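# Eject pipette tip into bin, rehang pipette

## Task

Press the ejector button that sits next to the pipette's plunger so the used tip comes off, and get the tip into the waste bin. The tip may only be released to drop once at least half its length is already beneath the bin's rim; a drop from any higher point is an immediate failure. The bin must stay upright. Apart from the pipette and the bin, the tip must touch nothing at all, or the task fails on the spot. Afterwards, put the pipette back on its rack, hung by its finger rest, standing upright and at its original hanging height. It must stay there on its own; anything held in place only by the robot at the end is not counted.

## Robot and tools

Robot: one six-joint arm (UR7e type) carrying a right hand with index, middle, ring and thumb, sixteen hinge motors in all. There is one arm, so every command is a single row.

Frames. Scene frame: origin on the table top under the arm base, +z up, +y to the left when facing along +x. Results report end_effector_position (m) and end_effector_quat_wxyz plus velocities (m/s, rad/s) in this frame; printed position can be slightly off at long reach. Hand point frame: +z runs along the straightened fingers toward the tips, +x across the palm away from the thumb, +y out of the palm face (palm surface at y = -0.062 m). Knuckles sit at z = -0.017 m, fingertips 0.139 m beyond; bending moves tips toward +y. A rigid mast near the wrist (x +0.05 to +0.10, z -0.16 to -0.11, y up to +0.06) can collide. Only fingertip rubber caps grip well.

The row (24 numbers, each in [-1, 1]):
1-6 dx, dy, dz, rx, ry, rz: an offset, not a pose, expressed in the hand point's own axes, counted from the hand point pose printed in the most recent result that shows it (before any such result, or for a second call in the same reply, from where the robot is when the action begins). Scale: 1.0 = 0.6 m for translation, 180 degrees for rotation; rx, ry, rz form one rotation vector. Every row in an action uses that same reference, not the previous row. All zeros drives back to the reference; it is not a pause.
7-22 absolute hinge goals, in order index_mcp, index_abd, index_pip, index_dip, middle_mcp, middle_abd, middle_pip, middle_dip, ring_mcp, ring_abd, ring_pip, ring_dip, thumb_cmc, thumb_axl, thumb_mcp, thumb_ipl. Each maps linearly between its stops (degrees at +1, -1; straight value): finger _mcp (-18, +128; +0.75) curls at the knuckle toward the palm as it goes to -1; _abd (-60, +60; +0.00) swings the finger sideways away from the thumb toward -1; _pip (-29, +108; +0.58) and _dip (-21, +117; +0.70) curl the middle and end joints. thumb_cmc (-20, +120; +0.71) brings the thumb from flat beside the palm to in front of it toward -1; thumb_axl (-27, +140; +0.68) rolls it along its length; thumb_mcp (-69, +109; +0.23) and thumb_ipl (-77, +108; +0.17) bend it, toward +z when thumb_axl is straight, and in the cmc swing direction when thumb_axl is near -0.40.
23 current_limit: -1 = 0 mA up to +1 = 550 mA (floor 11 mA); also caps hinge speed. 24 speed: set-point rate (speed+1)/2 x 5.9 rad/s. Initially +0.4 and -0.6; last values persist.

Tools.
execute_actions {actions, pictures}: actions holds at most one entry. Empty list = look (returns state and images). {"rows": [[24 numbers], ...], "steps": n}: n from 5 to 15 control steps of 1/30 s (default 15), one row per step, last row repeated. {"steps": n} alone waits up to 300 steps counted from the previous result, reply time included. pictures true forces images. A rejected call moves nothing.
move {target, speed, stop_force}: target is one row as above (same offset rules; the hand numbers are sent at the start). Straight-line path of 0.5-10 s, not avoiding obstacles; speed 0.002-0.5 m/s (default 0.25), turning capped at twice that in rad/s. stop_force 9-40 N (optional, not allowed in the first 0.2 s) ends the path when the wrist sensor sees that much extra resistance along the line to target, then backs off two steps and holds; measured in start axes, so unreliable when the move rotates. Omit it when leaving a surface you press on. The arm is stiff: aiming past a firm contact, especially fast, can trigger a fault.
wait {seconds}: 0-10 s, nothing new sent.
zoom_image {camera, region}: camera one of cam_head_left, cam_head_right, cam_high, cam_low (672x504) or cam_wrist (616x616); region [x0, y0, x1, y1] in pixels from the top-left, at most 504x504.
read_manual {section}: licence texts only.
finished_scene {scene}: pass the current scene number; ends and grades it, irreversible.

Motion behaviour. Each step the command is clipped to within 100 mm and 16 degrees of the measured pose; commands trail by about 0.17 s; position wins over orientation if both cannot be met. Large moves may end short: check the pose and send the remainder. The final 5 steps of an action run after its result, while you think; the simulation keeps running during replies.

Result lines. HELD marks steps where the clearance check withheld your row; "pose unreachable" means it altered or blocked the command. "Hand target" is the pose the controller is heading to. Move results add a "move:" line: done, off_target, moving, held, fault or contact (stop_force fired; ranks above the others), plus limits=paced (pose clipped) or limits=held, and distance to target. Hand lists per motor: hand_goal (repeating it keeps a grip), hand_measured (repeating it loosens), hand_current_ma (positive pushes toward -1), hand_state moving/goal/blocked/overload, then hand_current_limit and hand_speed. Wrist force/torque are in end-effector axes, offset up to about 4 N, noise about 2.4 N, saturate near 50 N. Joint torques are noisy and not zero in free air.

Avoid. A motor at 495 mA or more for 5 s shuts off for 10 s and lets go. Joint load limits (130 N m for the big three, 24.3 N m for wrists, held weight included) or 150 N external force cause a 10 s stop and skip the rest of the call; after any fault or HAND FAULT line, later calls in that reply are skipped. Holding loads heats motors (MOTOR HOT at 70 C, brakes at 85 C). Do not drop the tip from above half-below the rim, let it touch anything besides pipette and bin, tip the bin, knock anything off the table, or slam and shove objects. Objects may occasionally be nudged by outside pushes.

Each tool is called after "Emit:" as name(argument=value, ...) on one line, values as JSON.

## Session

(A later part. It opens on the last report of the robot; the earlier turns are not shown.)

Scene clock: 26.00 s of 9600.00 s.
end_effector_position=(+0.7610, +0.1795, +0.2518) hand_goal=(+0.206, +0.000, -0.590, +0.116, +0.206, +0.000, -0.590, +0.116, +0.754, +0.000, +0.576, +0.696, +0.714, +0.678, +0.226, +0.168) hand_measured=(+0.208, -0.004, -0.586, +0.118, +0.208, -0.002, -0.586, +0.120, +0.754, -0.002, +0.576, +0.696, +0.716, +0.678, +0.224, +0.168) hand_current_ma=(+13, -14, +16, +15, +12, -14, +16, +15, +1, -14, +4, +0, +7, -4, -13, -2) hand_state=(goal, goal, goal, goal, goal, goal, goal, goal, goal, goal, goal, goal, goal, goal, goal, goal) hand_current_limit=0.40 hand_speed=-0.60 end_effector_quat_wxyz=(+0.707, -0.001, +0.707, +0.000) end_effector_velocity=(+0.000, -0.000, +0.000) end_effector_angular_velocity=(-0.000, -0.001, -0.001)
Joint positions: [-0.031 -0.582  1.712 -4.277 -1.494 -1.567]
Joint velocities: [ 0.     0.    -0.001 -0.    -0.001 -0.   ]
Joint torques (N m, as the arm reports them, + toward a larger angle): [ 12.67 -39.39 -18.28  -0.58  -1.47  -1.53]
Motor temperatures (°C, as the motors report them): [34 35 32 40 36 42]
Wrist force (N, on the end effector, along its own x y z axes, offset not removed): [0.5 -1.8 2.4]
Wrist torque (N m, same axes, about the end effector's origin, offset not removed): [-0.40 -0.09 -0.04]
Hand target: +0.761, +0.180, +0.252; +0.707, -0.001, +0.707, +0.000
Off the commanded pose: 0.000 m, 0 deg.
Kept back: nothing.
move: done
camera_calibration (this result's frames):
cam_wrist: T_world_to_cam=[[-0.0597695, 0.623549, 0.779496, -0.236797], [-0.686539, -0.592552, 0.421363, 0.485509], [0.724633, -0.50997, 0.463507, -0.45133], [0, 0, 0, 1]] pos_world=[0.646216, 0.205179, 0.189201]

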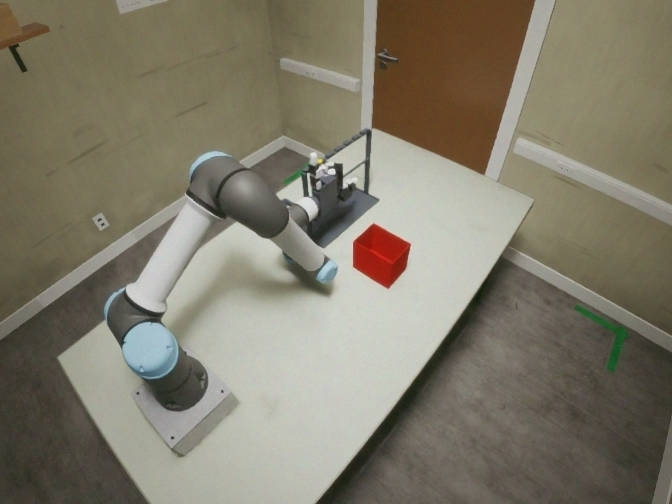

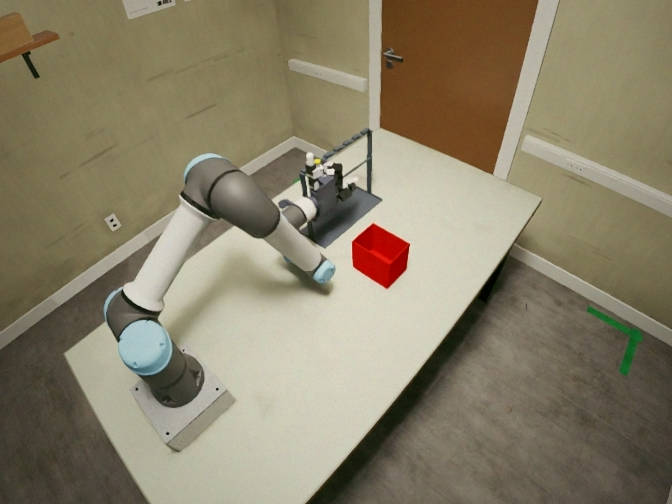

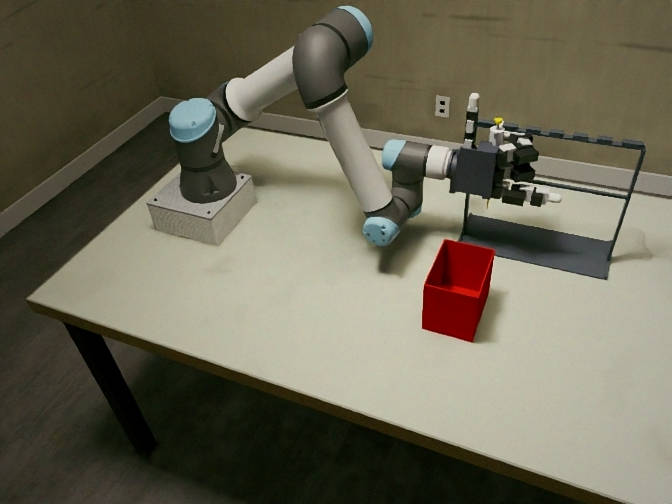

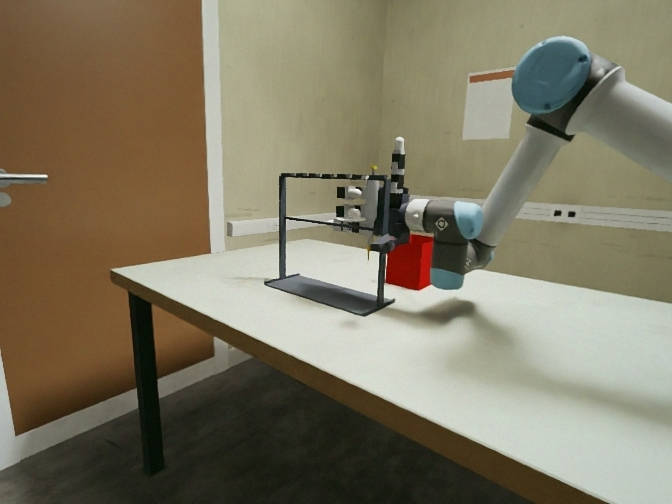

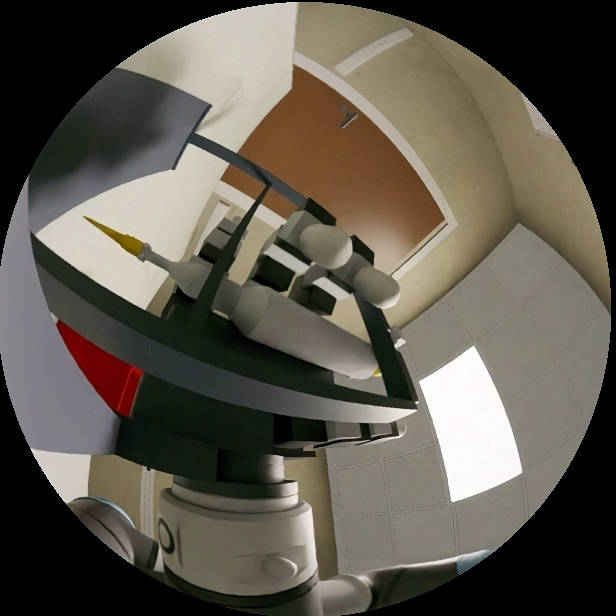

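Emit:
move(target=[0, 0, 0, 0, 0, 0, 0.1, 0, -0.97, -0.17, 0.1, 0, -0.97, -0.17, 0.754, 0, 0.576, 0.696, 0.714, 0.678, 0.226, 0.168, 0.7, -0.75], speed=0.02)

Scene clock: 26.97 s of 9600.00 s.
end_effector_position=(+0.7610, +0.1796, +0.2518) hand_goal=(+0.100, +0.000, -0.970, -0.170, +0.100, +0.000, -0.970, -0.170, +0.754, +0.000, +0.576, +0.696, +0.714, +0.678, +0.226, +0.168) hand_measured=(+0.106, -0.004, -0.856, -0.150, +0.104, -0.002, -0.858, -0.148, +0.754, -0.002, +0.576, +0.696, +0.716, +0.678, +0.224, +0.168) hand_current_ma=(+35, -14, +467, +103, +22, -14, +467, +118, +1, -14, +4, +0, +7, -4, -13, -2) hand_state=(goal, goal, blocked, blocked, goal, goal, blocked, blocked, goal, goal, goal, goal, goal, goal, goal, goal) hand_current_limit=0.70 hand_speed=-0.75 end_effector_quat_wxyz=(+0.707, -0.001, +0.707, +0.000) end_effector_velocity=(+0.000, -0.001, +0.000) end_effector_angular_velocity=(-0.000, -0.000, -0.001)
Joint positions: [-0.031 -0.582  1.712 -4.277 -1.494 -1.567]
Joint velocities: [-0.001 -0.    -0.001  0.    -0.     0.   ]
Joint torques (N m, as the arm reports them, + toward a larger angle): [  9.04 -41.68 -17.99  -0.98  -1.36  -1.63]
Motor temperatures (°C, as the motors report them): [34 35 32 40 36 42]
Wrist force (N, on the end effector, along its own x y z axes, offset not removed): [-0.8 0.9 5.3]
Wrist torque (N m, same axes, about the end effector's origin, offset not removed): [-0.42 -0.26 -0.41]
Hand target: +0.761, +0.180, +0.252; +0.707, -0.001, +0.707, +0.000
Off the commanded pose: 0.000 m, 0 deg.
Kept back: nothing.
move: done
camera_calibration (this result's frames):
cam_wrist: T_world_to_cam=[[-0.0597561, 0.62355, 0.779496, -0.236803], [-0.68652, -0.592559, 0.421383, 0.485503], [0.724651, -0.509959, 0.463489, -0.45133], [0, 0, 0, 1]] pos_world=[0.646214, 0.205188, 0.189191]

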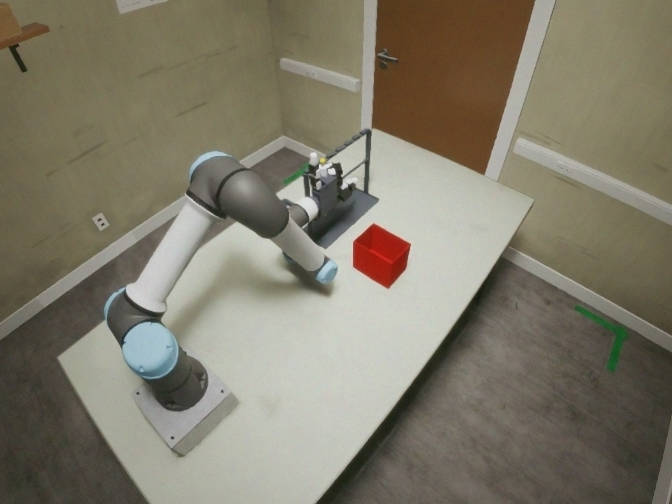

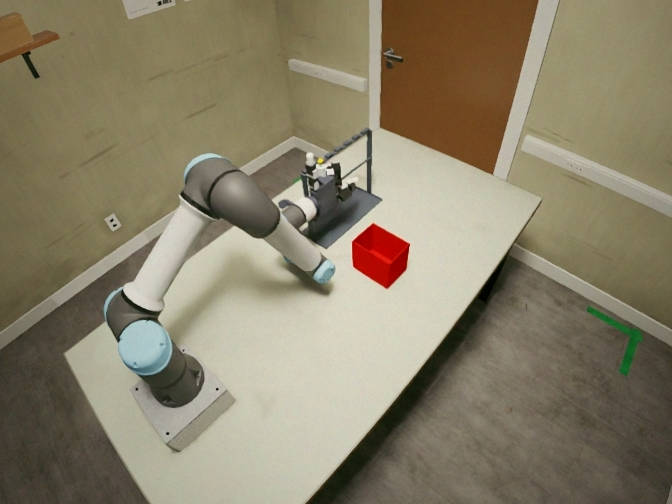

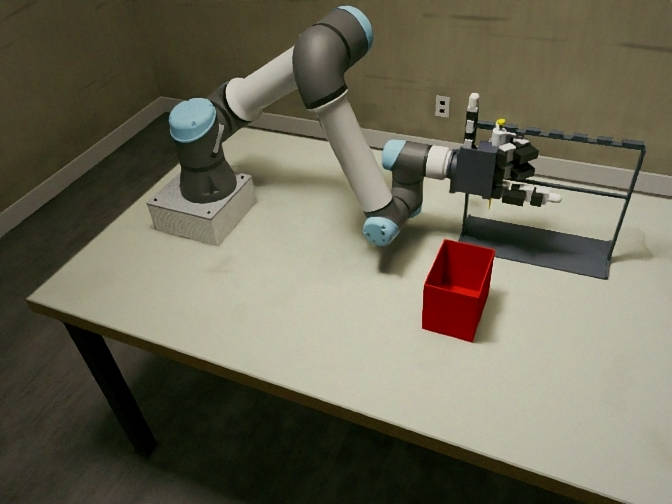

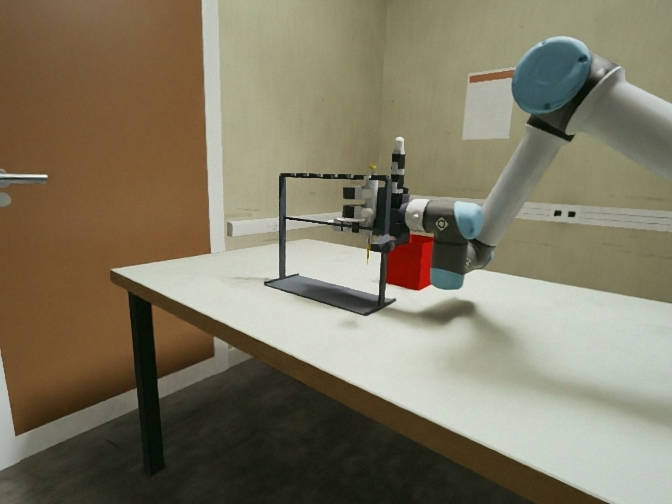

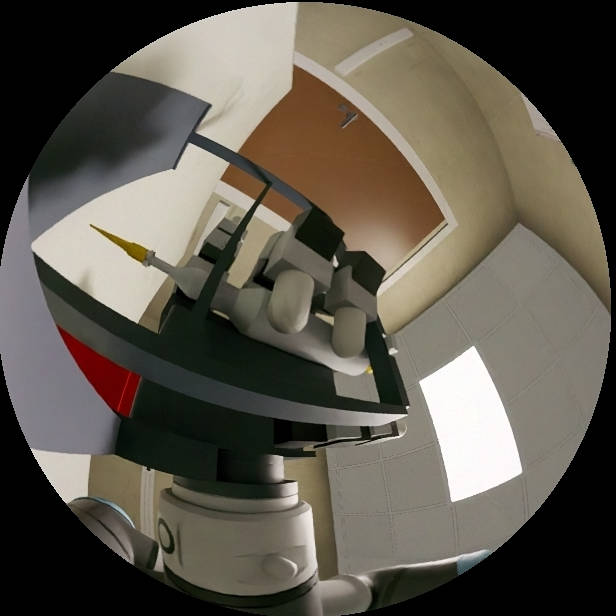

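Emit:
zoom_image(camera="cam_high", region=[455, 95, 565, 215])

Emit:
zoom_image(camera="cam_wrist", region=[200, 200, 430, 420])

Emit:
zoom_image(camera="cam_low", region=[325, 150, 415, 270])

Region (455, 95, 565, 215) of cam_high's 672x504 image, scaled by 4.200, with more detail than that image has; it fills the left 462 columns of this view, and the rest is white.

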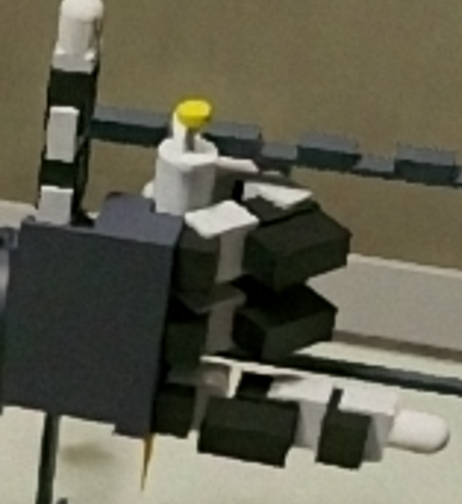

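Region (200, 200, 430, 420) of cam_wrist's 616x616 image, scaled by 2.191, with more detail than that image has; it fills the top 482 rows of this view, and the rest is white.

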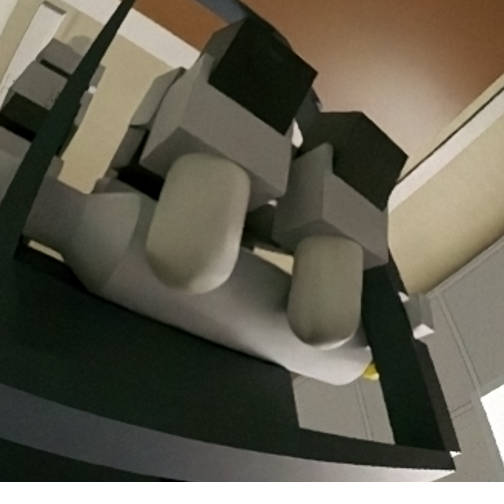

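Region (325, 150, 415, 270) of cam_low's 672x504 image, scaled by 4.200, with more detail than that image has; it fills the left 378 columns of this view, and the rest is white.

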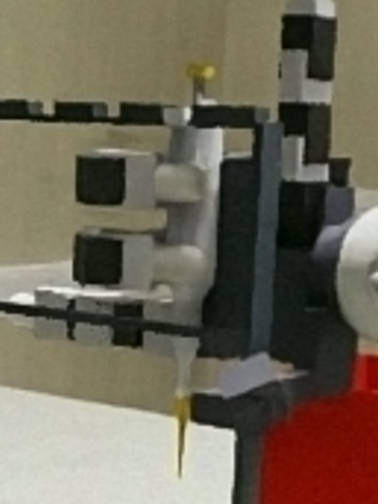

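Emit:
move(target=[0, 0.002, 0, 0, 0, 0, 0.1, 0, -0.80, -0.12, 0.1, 0, -0.80, -0.12, 0.754, 0, 0.576, 0.696, 0.714, 0.678, 0.226, 0.168, 0.7, -0.75], speed=0.01)

Emit:
move(target=[0, 0, -0.02, 0, 0, 0, 0.1, 0, -0.80, -0.12, 0.1, 0, -0.80, -0.12, 0.754, 0, 0.576, 0.696, 0.714, 0.678, 0.226, 0.168, 0.7, -0.75], speed=0.01)

Scene clock: 30.43 s of 9600.00 s.
end_effector_position=(+0.7610, +0.1807, +0.2518) hand_goal=(+0.100, +0.000, -0.800, -0.120, +0.100, +0.000, -0.800, -0.120, +0.754, +0.000, +0.576, +0.696, +0.714, +0.678, +0.226, +0.168) hand_measured=(+0.104, -0.004, -0.804, -0.122, +0.102, -0.002, -0.804, -0.120, +0.754, -0.002, +0.576, +0.696, +0.716, +0.678, +0.224, +0.168) hand_current_ma=(+16, -14, -16, -8, +14, -12, -15, +0, +1, -14, +4, +0, +7, -4, -13, -2) hand_state=(goal, goal, goal, goal, goal, goal, goal, goal, goal, goal, goal, goal, goal, goal, goal, goal) hand_current_limit=0.70 hand_speed=-0.75 end_effector_quat_wxyz=(+0.707, -0.001, +0.707, +0.000) end_effector_velocity=(+0.000, -0.000, -0.000) end_effector_angular_velocity=(+0.000, +0.001, -0.002)
Joint positions: [-0.029 -0.582  1.711 -4.276 -1.496 -1.567]
Joint velocities: [-0.     0.    -0.     0.    -0.002 -0.   ]
Joint torques (N m, as the arm reports them, + toward a larger angle): [ 12.57 -39.98 -18.32  -0.36  -1.24  -0.87]
Motor temperatures (°C, as the motors report them): [34 35 32 40 36 42]
Wrist force (N, on the end effector, along its own x y z axes, offset not removed): [-4.3 -1.8 3.8]
Wrist torque (N m, same axes, about the end effector's origin, offset not removed): [-0.56 0.46 -0.69]
Hand target: +0.761, +0.181, +0.252; +0.707, -0.001, +0.707, +0.000
Off the commanded pose: 0.000 m, 0 deg.
Kept back: nothing.
move: done
camera_calibration (this result's frames):
cam_wrist: T_world_to_cam=[[-0.0597769, 0.623542, 0.779501, -0.237523], [-0.686535, -0.592561, 0.421356, 0.486197], [0.724635, -0.509968, 0.463505, -0.450742], [0, 0, 0, 1]] pos_world=[0.646217, 0.206343, 0.189208]

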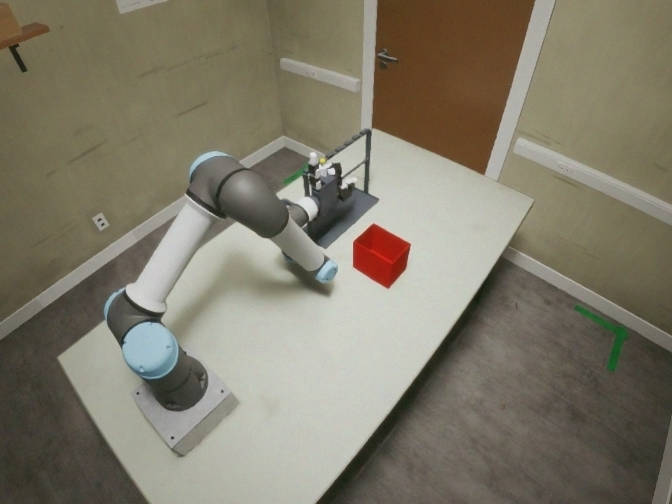

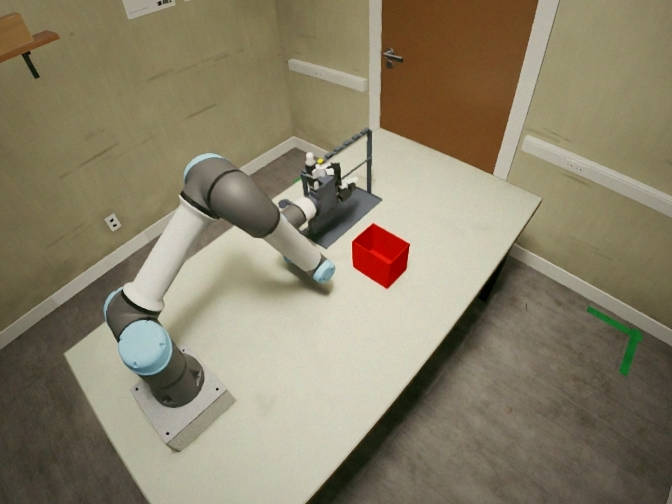

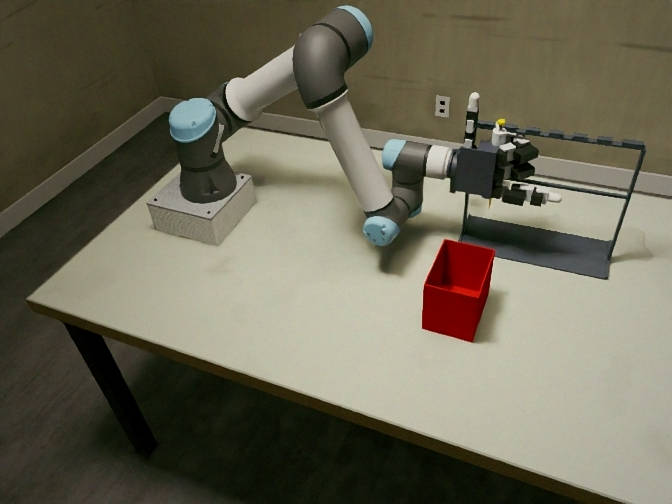

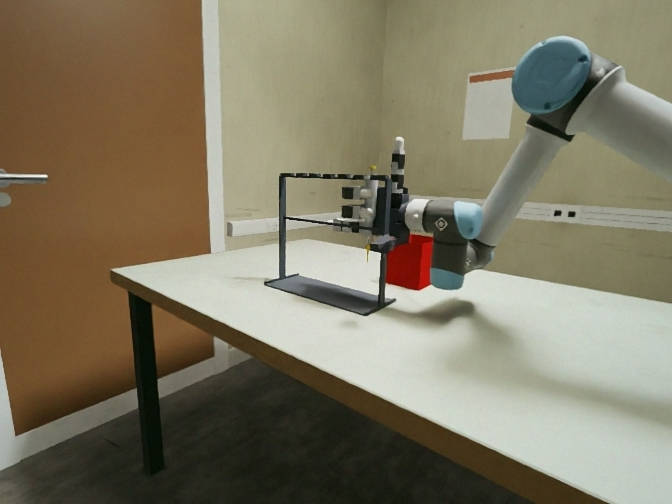

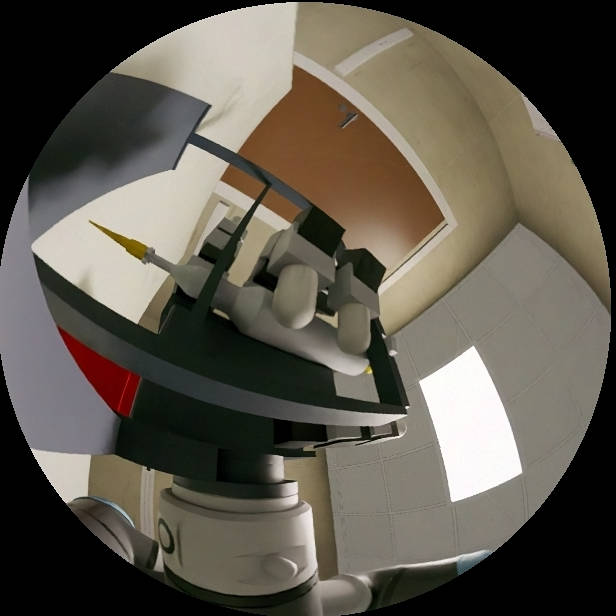

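Scene clock: 31.87 s of 9600.00 s.
end_effector_position=(+0.7492, +0.1807, +0.2518) hand_goal=(+0.100, +0.000, -0.800, -0.120, +0.100, +0.000, -0.800, -0.120, +0.754, +0.000, +0.576, +0.696, +0.714, +0.678, +0.226, +0.168) hand_measured=(+0.102, -0.004, -0.804, -0.122, +0.102, -0.002, -0.804, -0.120, +0.754, -0.002, +0.576, +0.696, +0.716, +0.678, +0.224, +0.168) hand_current_ma=(+16, -14, -16, -8, +14, -12, -15, +0, +1, -14, +4, +0, +7, -4, -13, -2) hand_state=(goal, goal, goal, goal, goal, goal, goal, goal, goal, goal, goal, goal, goal, goal, goal, goal) hand_current_limit=0.70 hand_speed=-0.75 end_effector_quat_wxyz=(+0.707, -0.001, +0.707, +0.000) end_effector_velocity=(-0.002, +0.000, +0.000) end_effector_angular_velocity=(+0.000, -0.000, +0.001)
Joint positions: [-0.031 -0.594  1.749 -4.302 -1.495 -1.567]
Joint velocities: [-0.    -0.002  0.005 -0.004  0.001  0.   ]
Joint torques (N m, as the arm reports them, + toward a larger angle): [-12.14 -57.16   1.6   -3.92   1.51   0.24]
Motor temperatures (°C, as the motors report them): [34 35 32 40 36 42]
Wrist force (N, on the end effector, along its own x y z axes, offset not removed): [3.9 2.3 -1.0]
Wrist torque (N m, same axes, about the end effector's origin, offset not removed): [0.32 -0.75 0.06]
Hand target: +0.749, +0.181, +0.252; +0.707, -0.001, +0.707, +0.000
Off the commanded pose: 0.000 m, 0 deg.
Kept back: nothing.
move: done
camera_calibration (this result's frames):
cam_wrist: T_world_to_cam=[[-0.0597746, 0.62355, 0.779495, -0.238233], [-0.686533, -0.592558, 0.421365, 0.478072], [0.724638, -0.509962, 0.463507, -0.442181], [0, 0, 0, 1]] pos_world=[0.634393, 0.20634, 0.189212]

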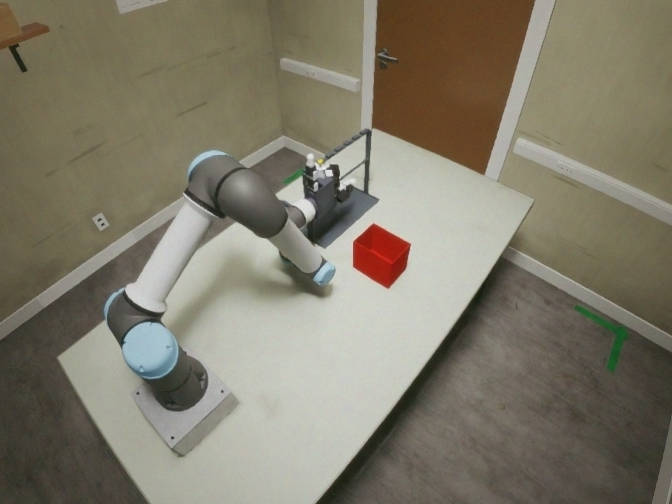

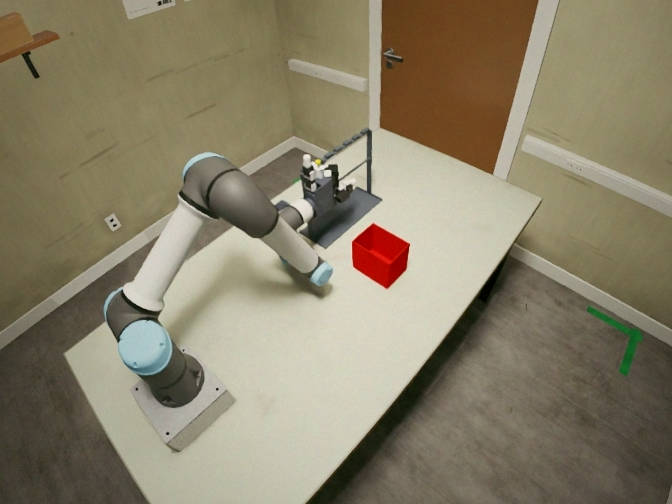

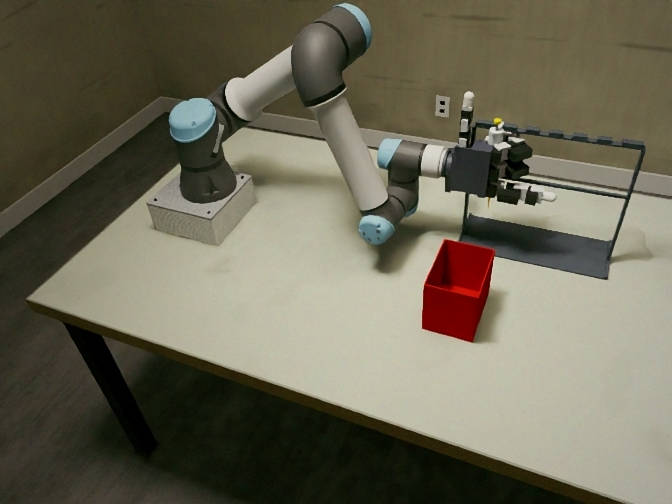

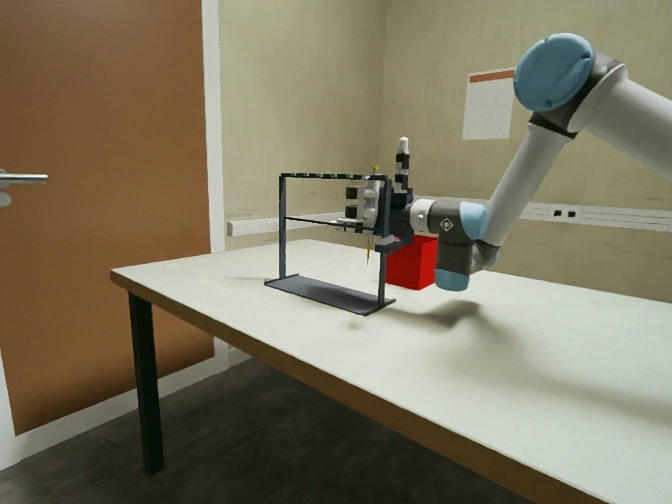

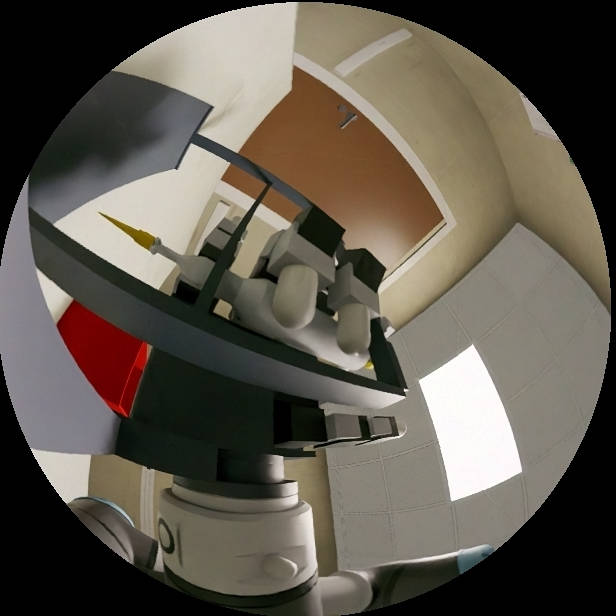

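Emit:
zoom_image(camera="cam_high", region=[455, 95, 545, 175])

Emit:
zoom_image(camera="cam_head_left", region=[295, 145, 355, 200])

Region (455, 95, 545, 175) of cam_high's 672x504 image, scaled by 5.600, with more detail than that image has.

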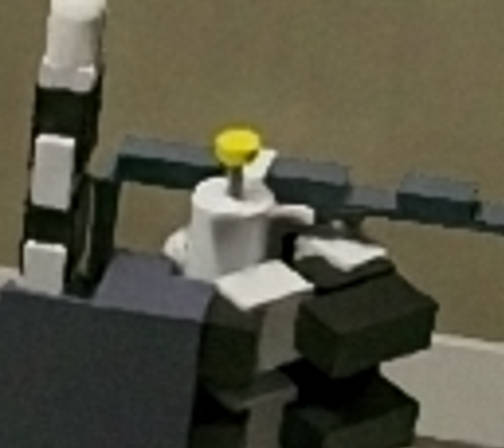

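Region (295, 145, 355, 200) of cam_head_left's 672x504 image, scaled by 8.400, with more detail than that image has; it fills the top 462 rows of this view, and the rest is white.

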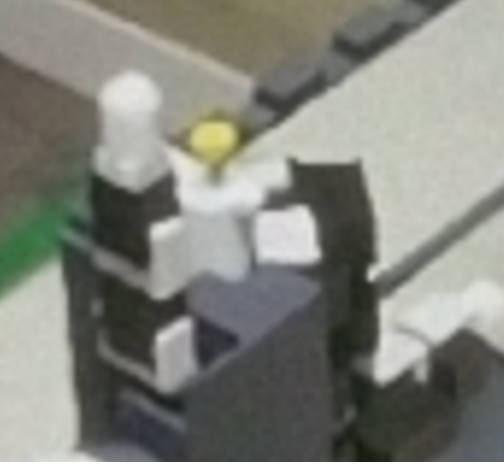

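Emit:
move(target=[0, 0, -0.014, 0, 0, 0, 0.1, 0, -0.80, -0.12, 0.1, 0, -0.80, -0.12, 0.754, 0, 0.576, 0.696, 0.714, 0.678, 0.226, 0.168, 0.7, -0.75], speed=0.01)

Emit:
zoom_image(camera="cam_high", region=[455, 95, 545, 175])

Scene clock: 37.93 s of 9600.00 s.
end_effector_position=(+0.7409, +0.1807, +0.2518) hand_goal=(+0.100, +0.000, -0.800, -0.120, +0.100, +0.000, -0.800, -0.120, +0.754, +0.000, +0.576, +0.696, +0.714, +0.678, +0.226, +0.168) hand_measured=(+0.102, -0.004, -0.804, -0.122, +0.102, -0.002, -0.804, -0.120, +0.754, -0.002, +0.576, +0.696, +0.716, +0.678, +0.224, +0.168) hand_current_ma=(+16, -14, -16, -8, +14, -12, -15, +0, +1, -14, +4, +0, +7, -4, -13, -2) hand_state=(goal, goal, goal, goal, goal, goal, goal, goal, goal, goal, goal, goal, goal, goal, goal, goal) hand_current_limit=0.70 hand_speed=-0.75 end_effector_quat_wxyz=(+0.707, -0.001, +0.707, +0.000) end_effector_velocity=(-0.002, +0.001, +0.000) end_effector_angular_velocity=(+0.000, -0.000, +0.002)
Joint positions: [-0.032 -0.602  1.774 -4.32  -1.493 -1.567]
Joint velocities: [ 0.    -0.002  0.005 -0.004  0.002  0.   ]
Joint torques (N m, as the arm reports them, + toward a larger angle): [-11.51 -56.02   1.79  -4.1    1.44   1.35]
Motor temperatures (°C, as the motors report them): [34 35 32 40 36 42]
Wrist force (N, on the end effector, along its own x y z axes, offset not removed): [-3.0 0.6 4.9]
Wrist torque (N m, same axes, about the end effector's origin, offset not removed): [-0.62 0.30 -0.59]
Hand target: +0.741, +0.181, +0.252; +0.707, -0.001, +0.707, +0.000
Off the commanded pose: 0.000 m, 0 deg.
Kept back: nothing.
After step 90, 2.03 s passed at rest.
move: done
camera_calibration (this result's frames):
cam_wrist: T_world_to_cam=[[-0.0597719, 0.623544, 0.7795, -0.238728], [-0.686532, -0.59256, 0.421362, 0.472427], [0.724638, -0.509966, 0.463502, -0.436226], [0, 0, 0, 1]] pos_world=[0.626173, 0.206338, 0.189217]

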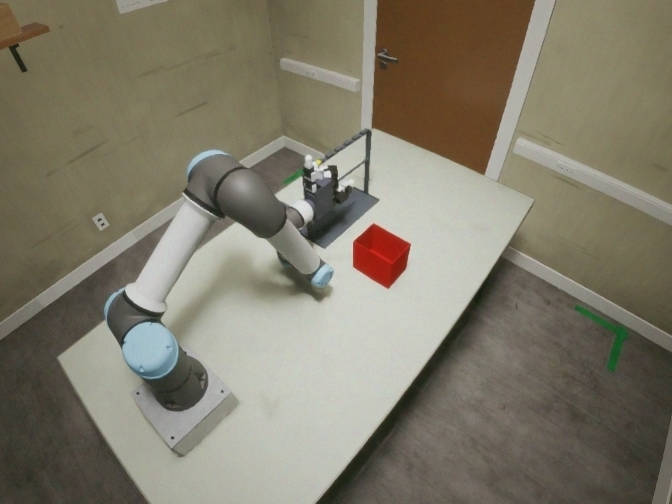

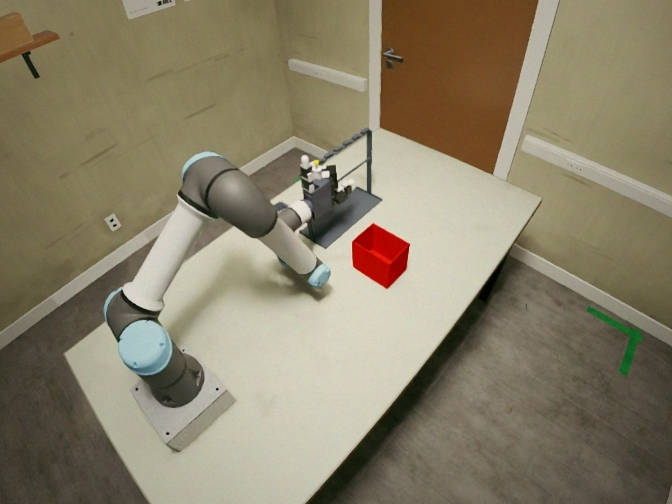

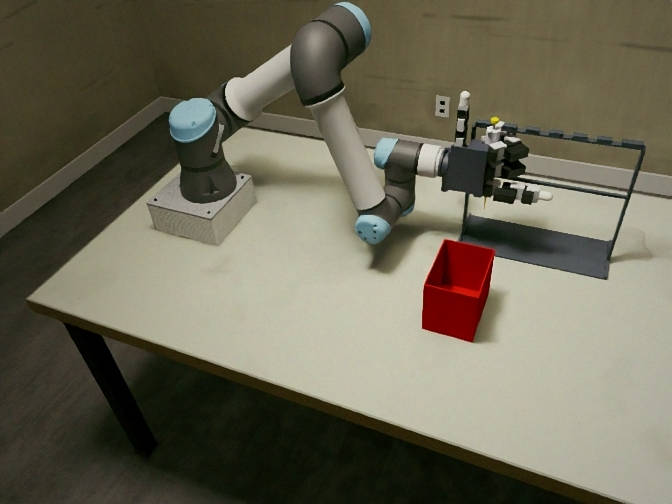

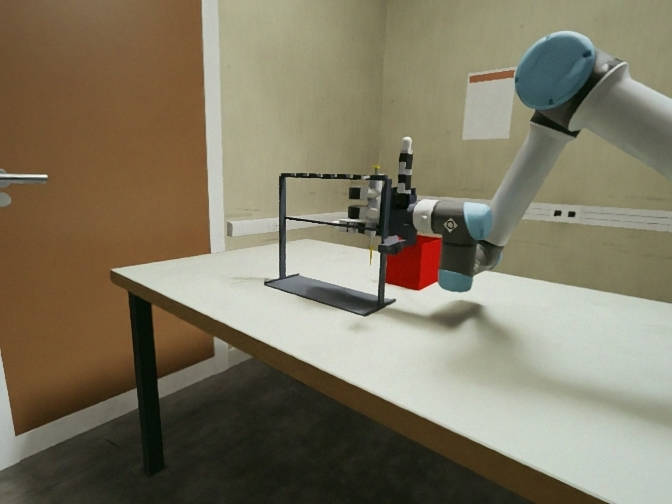

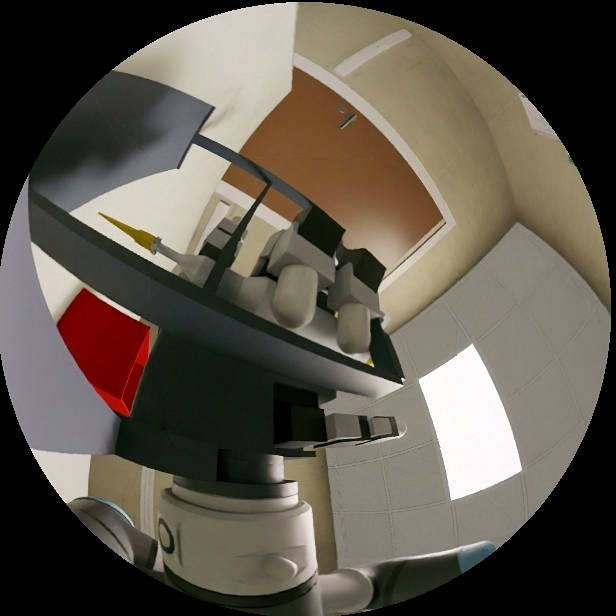

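Region (455, 95, 545, 175) of cam_high's 672x504 image, scaled by 5.600, with more detail than that image has.

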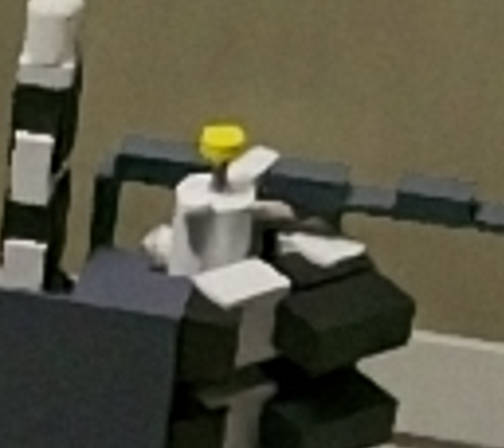

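Emit:
move(target=[0, 0.005, 0.002, 0, 0, 0, 0.1, 0, -0.97, -0.2, 0.1, 0, -0.97, -0.2, 0.754, 0, 0.576, 0.696, 0.714, 0.678, 0.226, 0.168, 0.7, -0.9], speed=0.008)

Emit:
zoom_image(camera="cam_high", region=[455, 95, 545, 175])

Scene clock: 43.63 s of 9600.00 s.
end_effector_position=(+0.7421, +0.1836, +0.2518) hand_goal=(+0.100, +0.000, -0.970, -0.200, +0.100, +0.000, -0.970, -0.200, +0.754, +0.000, +0.576, +0.696, +0.714, +0.678, +0.226, +0.168) hand_measured=(+0.100, -0.004, -0.840, -0.162, +0.100, -0.002, -0.838, -0.158, +0.754, -0.002, +0.576, +0.696, +0.716, +0.678, +0.224, +0.168) hand_current_ma=(+0, -14, +468, +195, -1, -12, +468, +208, +1, -14, +4, +0, +7, -4, -13, -2) hand_state=(goal, goal, blocked, blocked, goal, goal, blocked, blocked, goal, goal, goal, goal, goal, goal, goal, goal) hand_current_limit=0.70 hand_speed=-0.90 end_effector_quat_wxyz=(+0.707, -0.001, +0.707, +0.000) end_effector_velocity=(+0.001, +0.001, -0.000) end_effector_angular_velocity=(-0.000, +0.001, -0.000)
Joint positions: [-0.026 -0.6    1.769 -4.317 -1.499 -1.567]
Joint velocities: [ 0.002  0.001 -0.002  0.002 -0.002 -0.   ]
Joint torques (N m, as the arm reports them, + toward a larger angle): [ 11.89 -36.85 -16.95  -0.32  -1.13  -1.79]
Motor temperatures (°C, as the motors report them): [34 35 32 40 36 42]
Wrist force (N, on the end effector, along its own x y z axes, offset not removed): [-1.6 -7.0 2.3]
Wrist torque (N m, same axes, about the end effector's origin, offset not removed): [-1.41 -0.09 -0.56]
Hand target: +0.742, +0.184, +0.252; +0.707, -0.001, +0.707, +0.000
Off the commanded pose: 0.000 m, 0 deg.
Kept back: nothing.
After step 90, 2.00 s passed at rest.
move: done
camera_calibration (this result's frames):
cam_wrist: T_world_to_cam=[[-0.0597831, 0.623526, 0.779513, -0.240455], [-0.686537, -0.59257, 0.421339, 0.474935], [0.724633, -0.509976, 0.4635, -0.435581], [0, 0, 0, 1]] pos_world=[0.627321, 0.209227, 0.189221]

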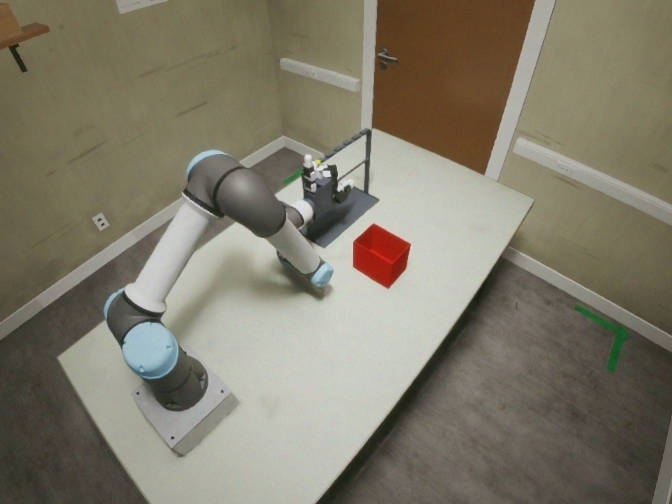

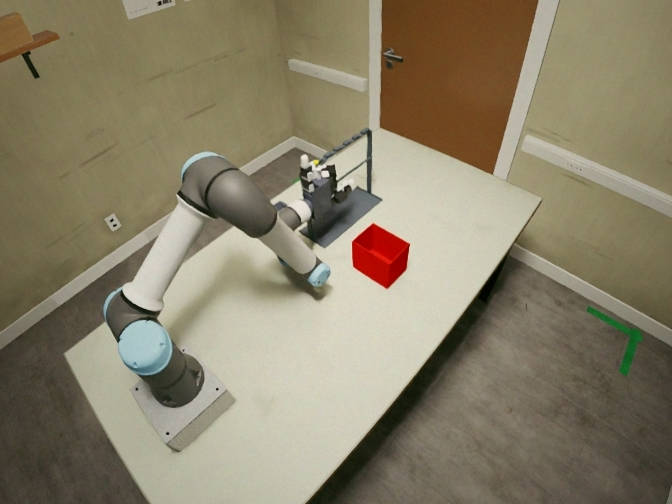

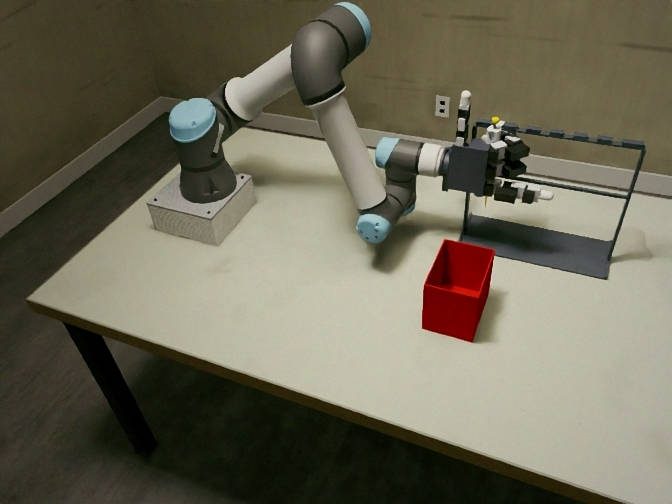

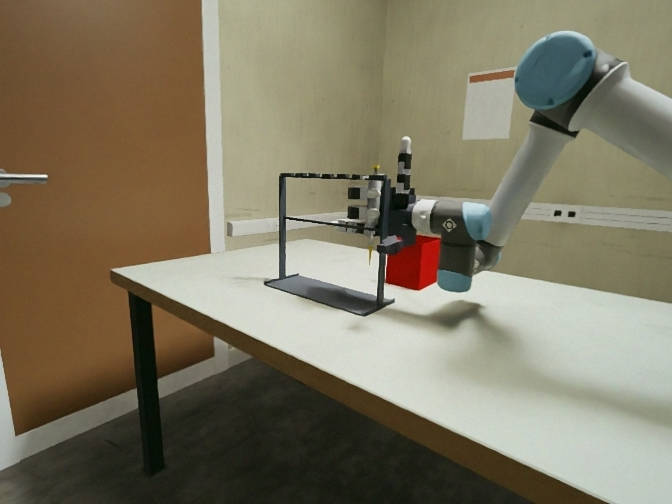

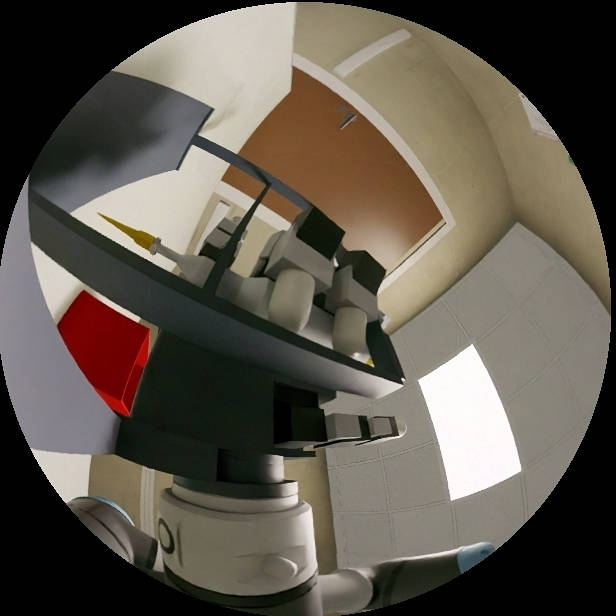

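Region (455, 95, 545, 175) of cam_high's 672x504 image, scaled by 5.600, with more detail than that image has.

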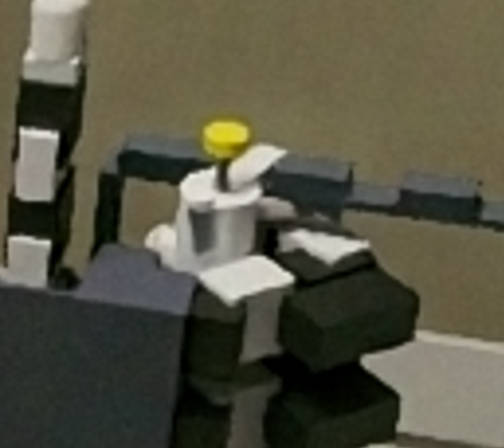

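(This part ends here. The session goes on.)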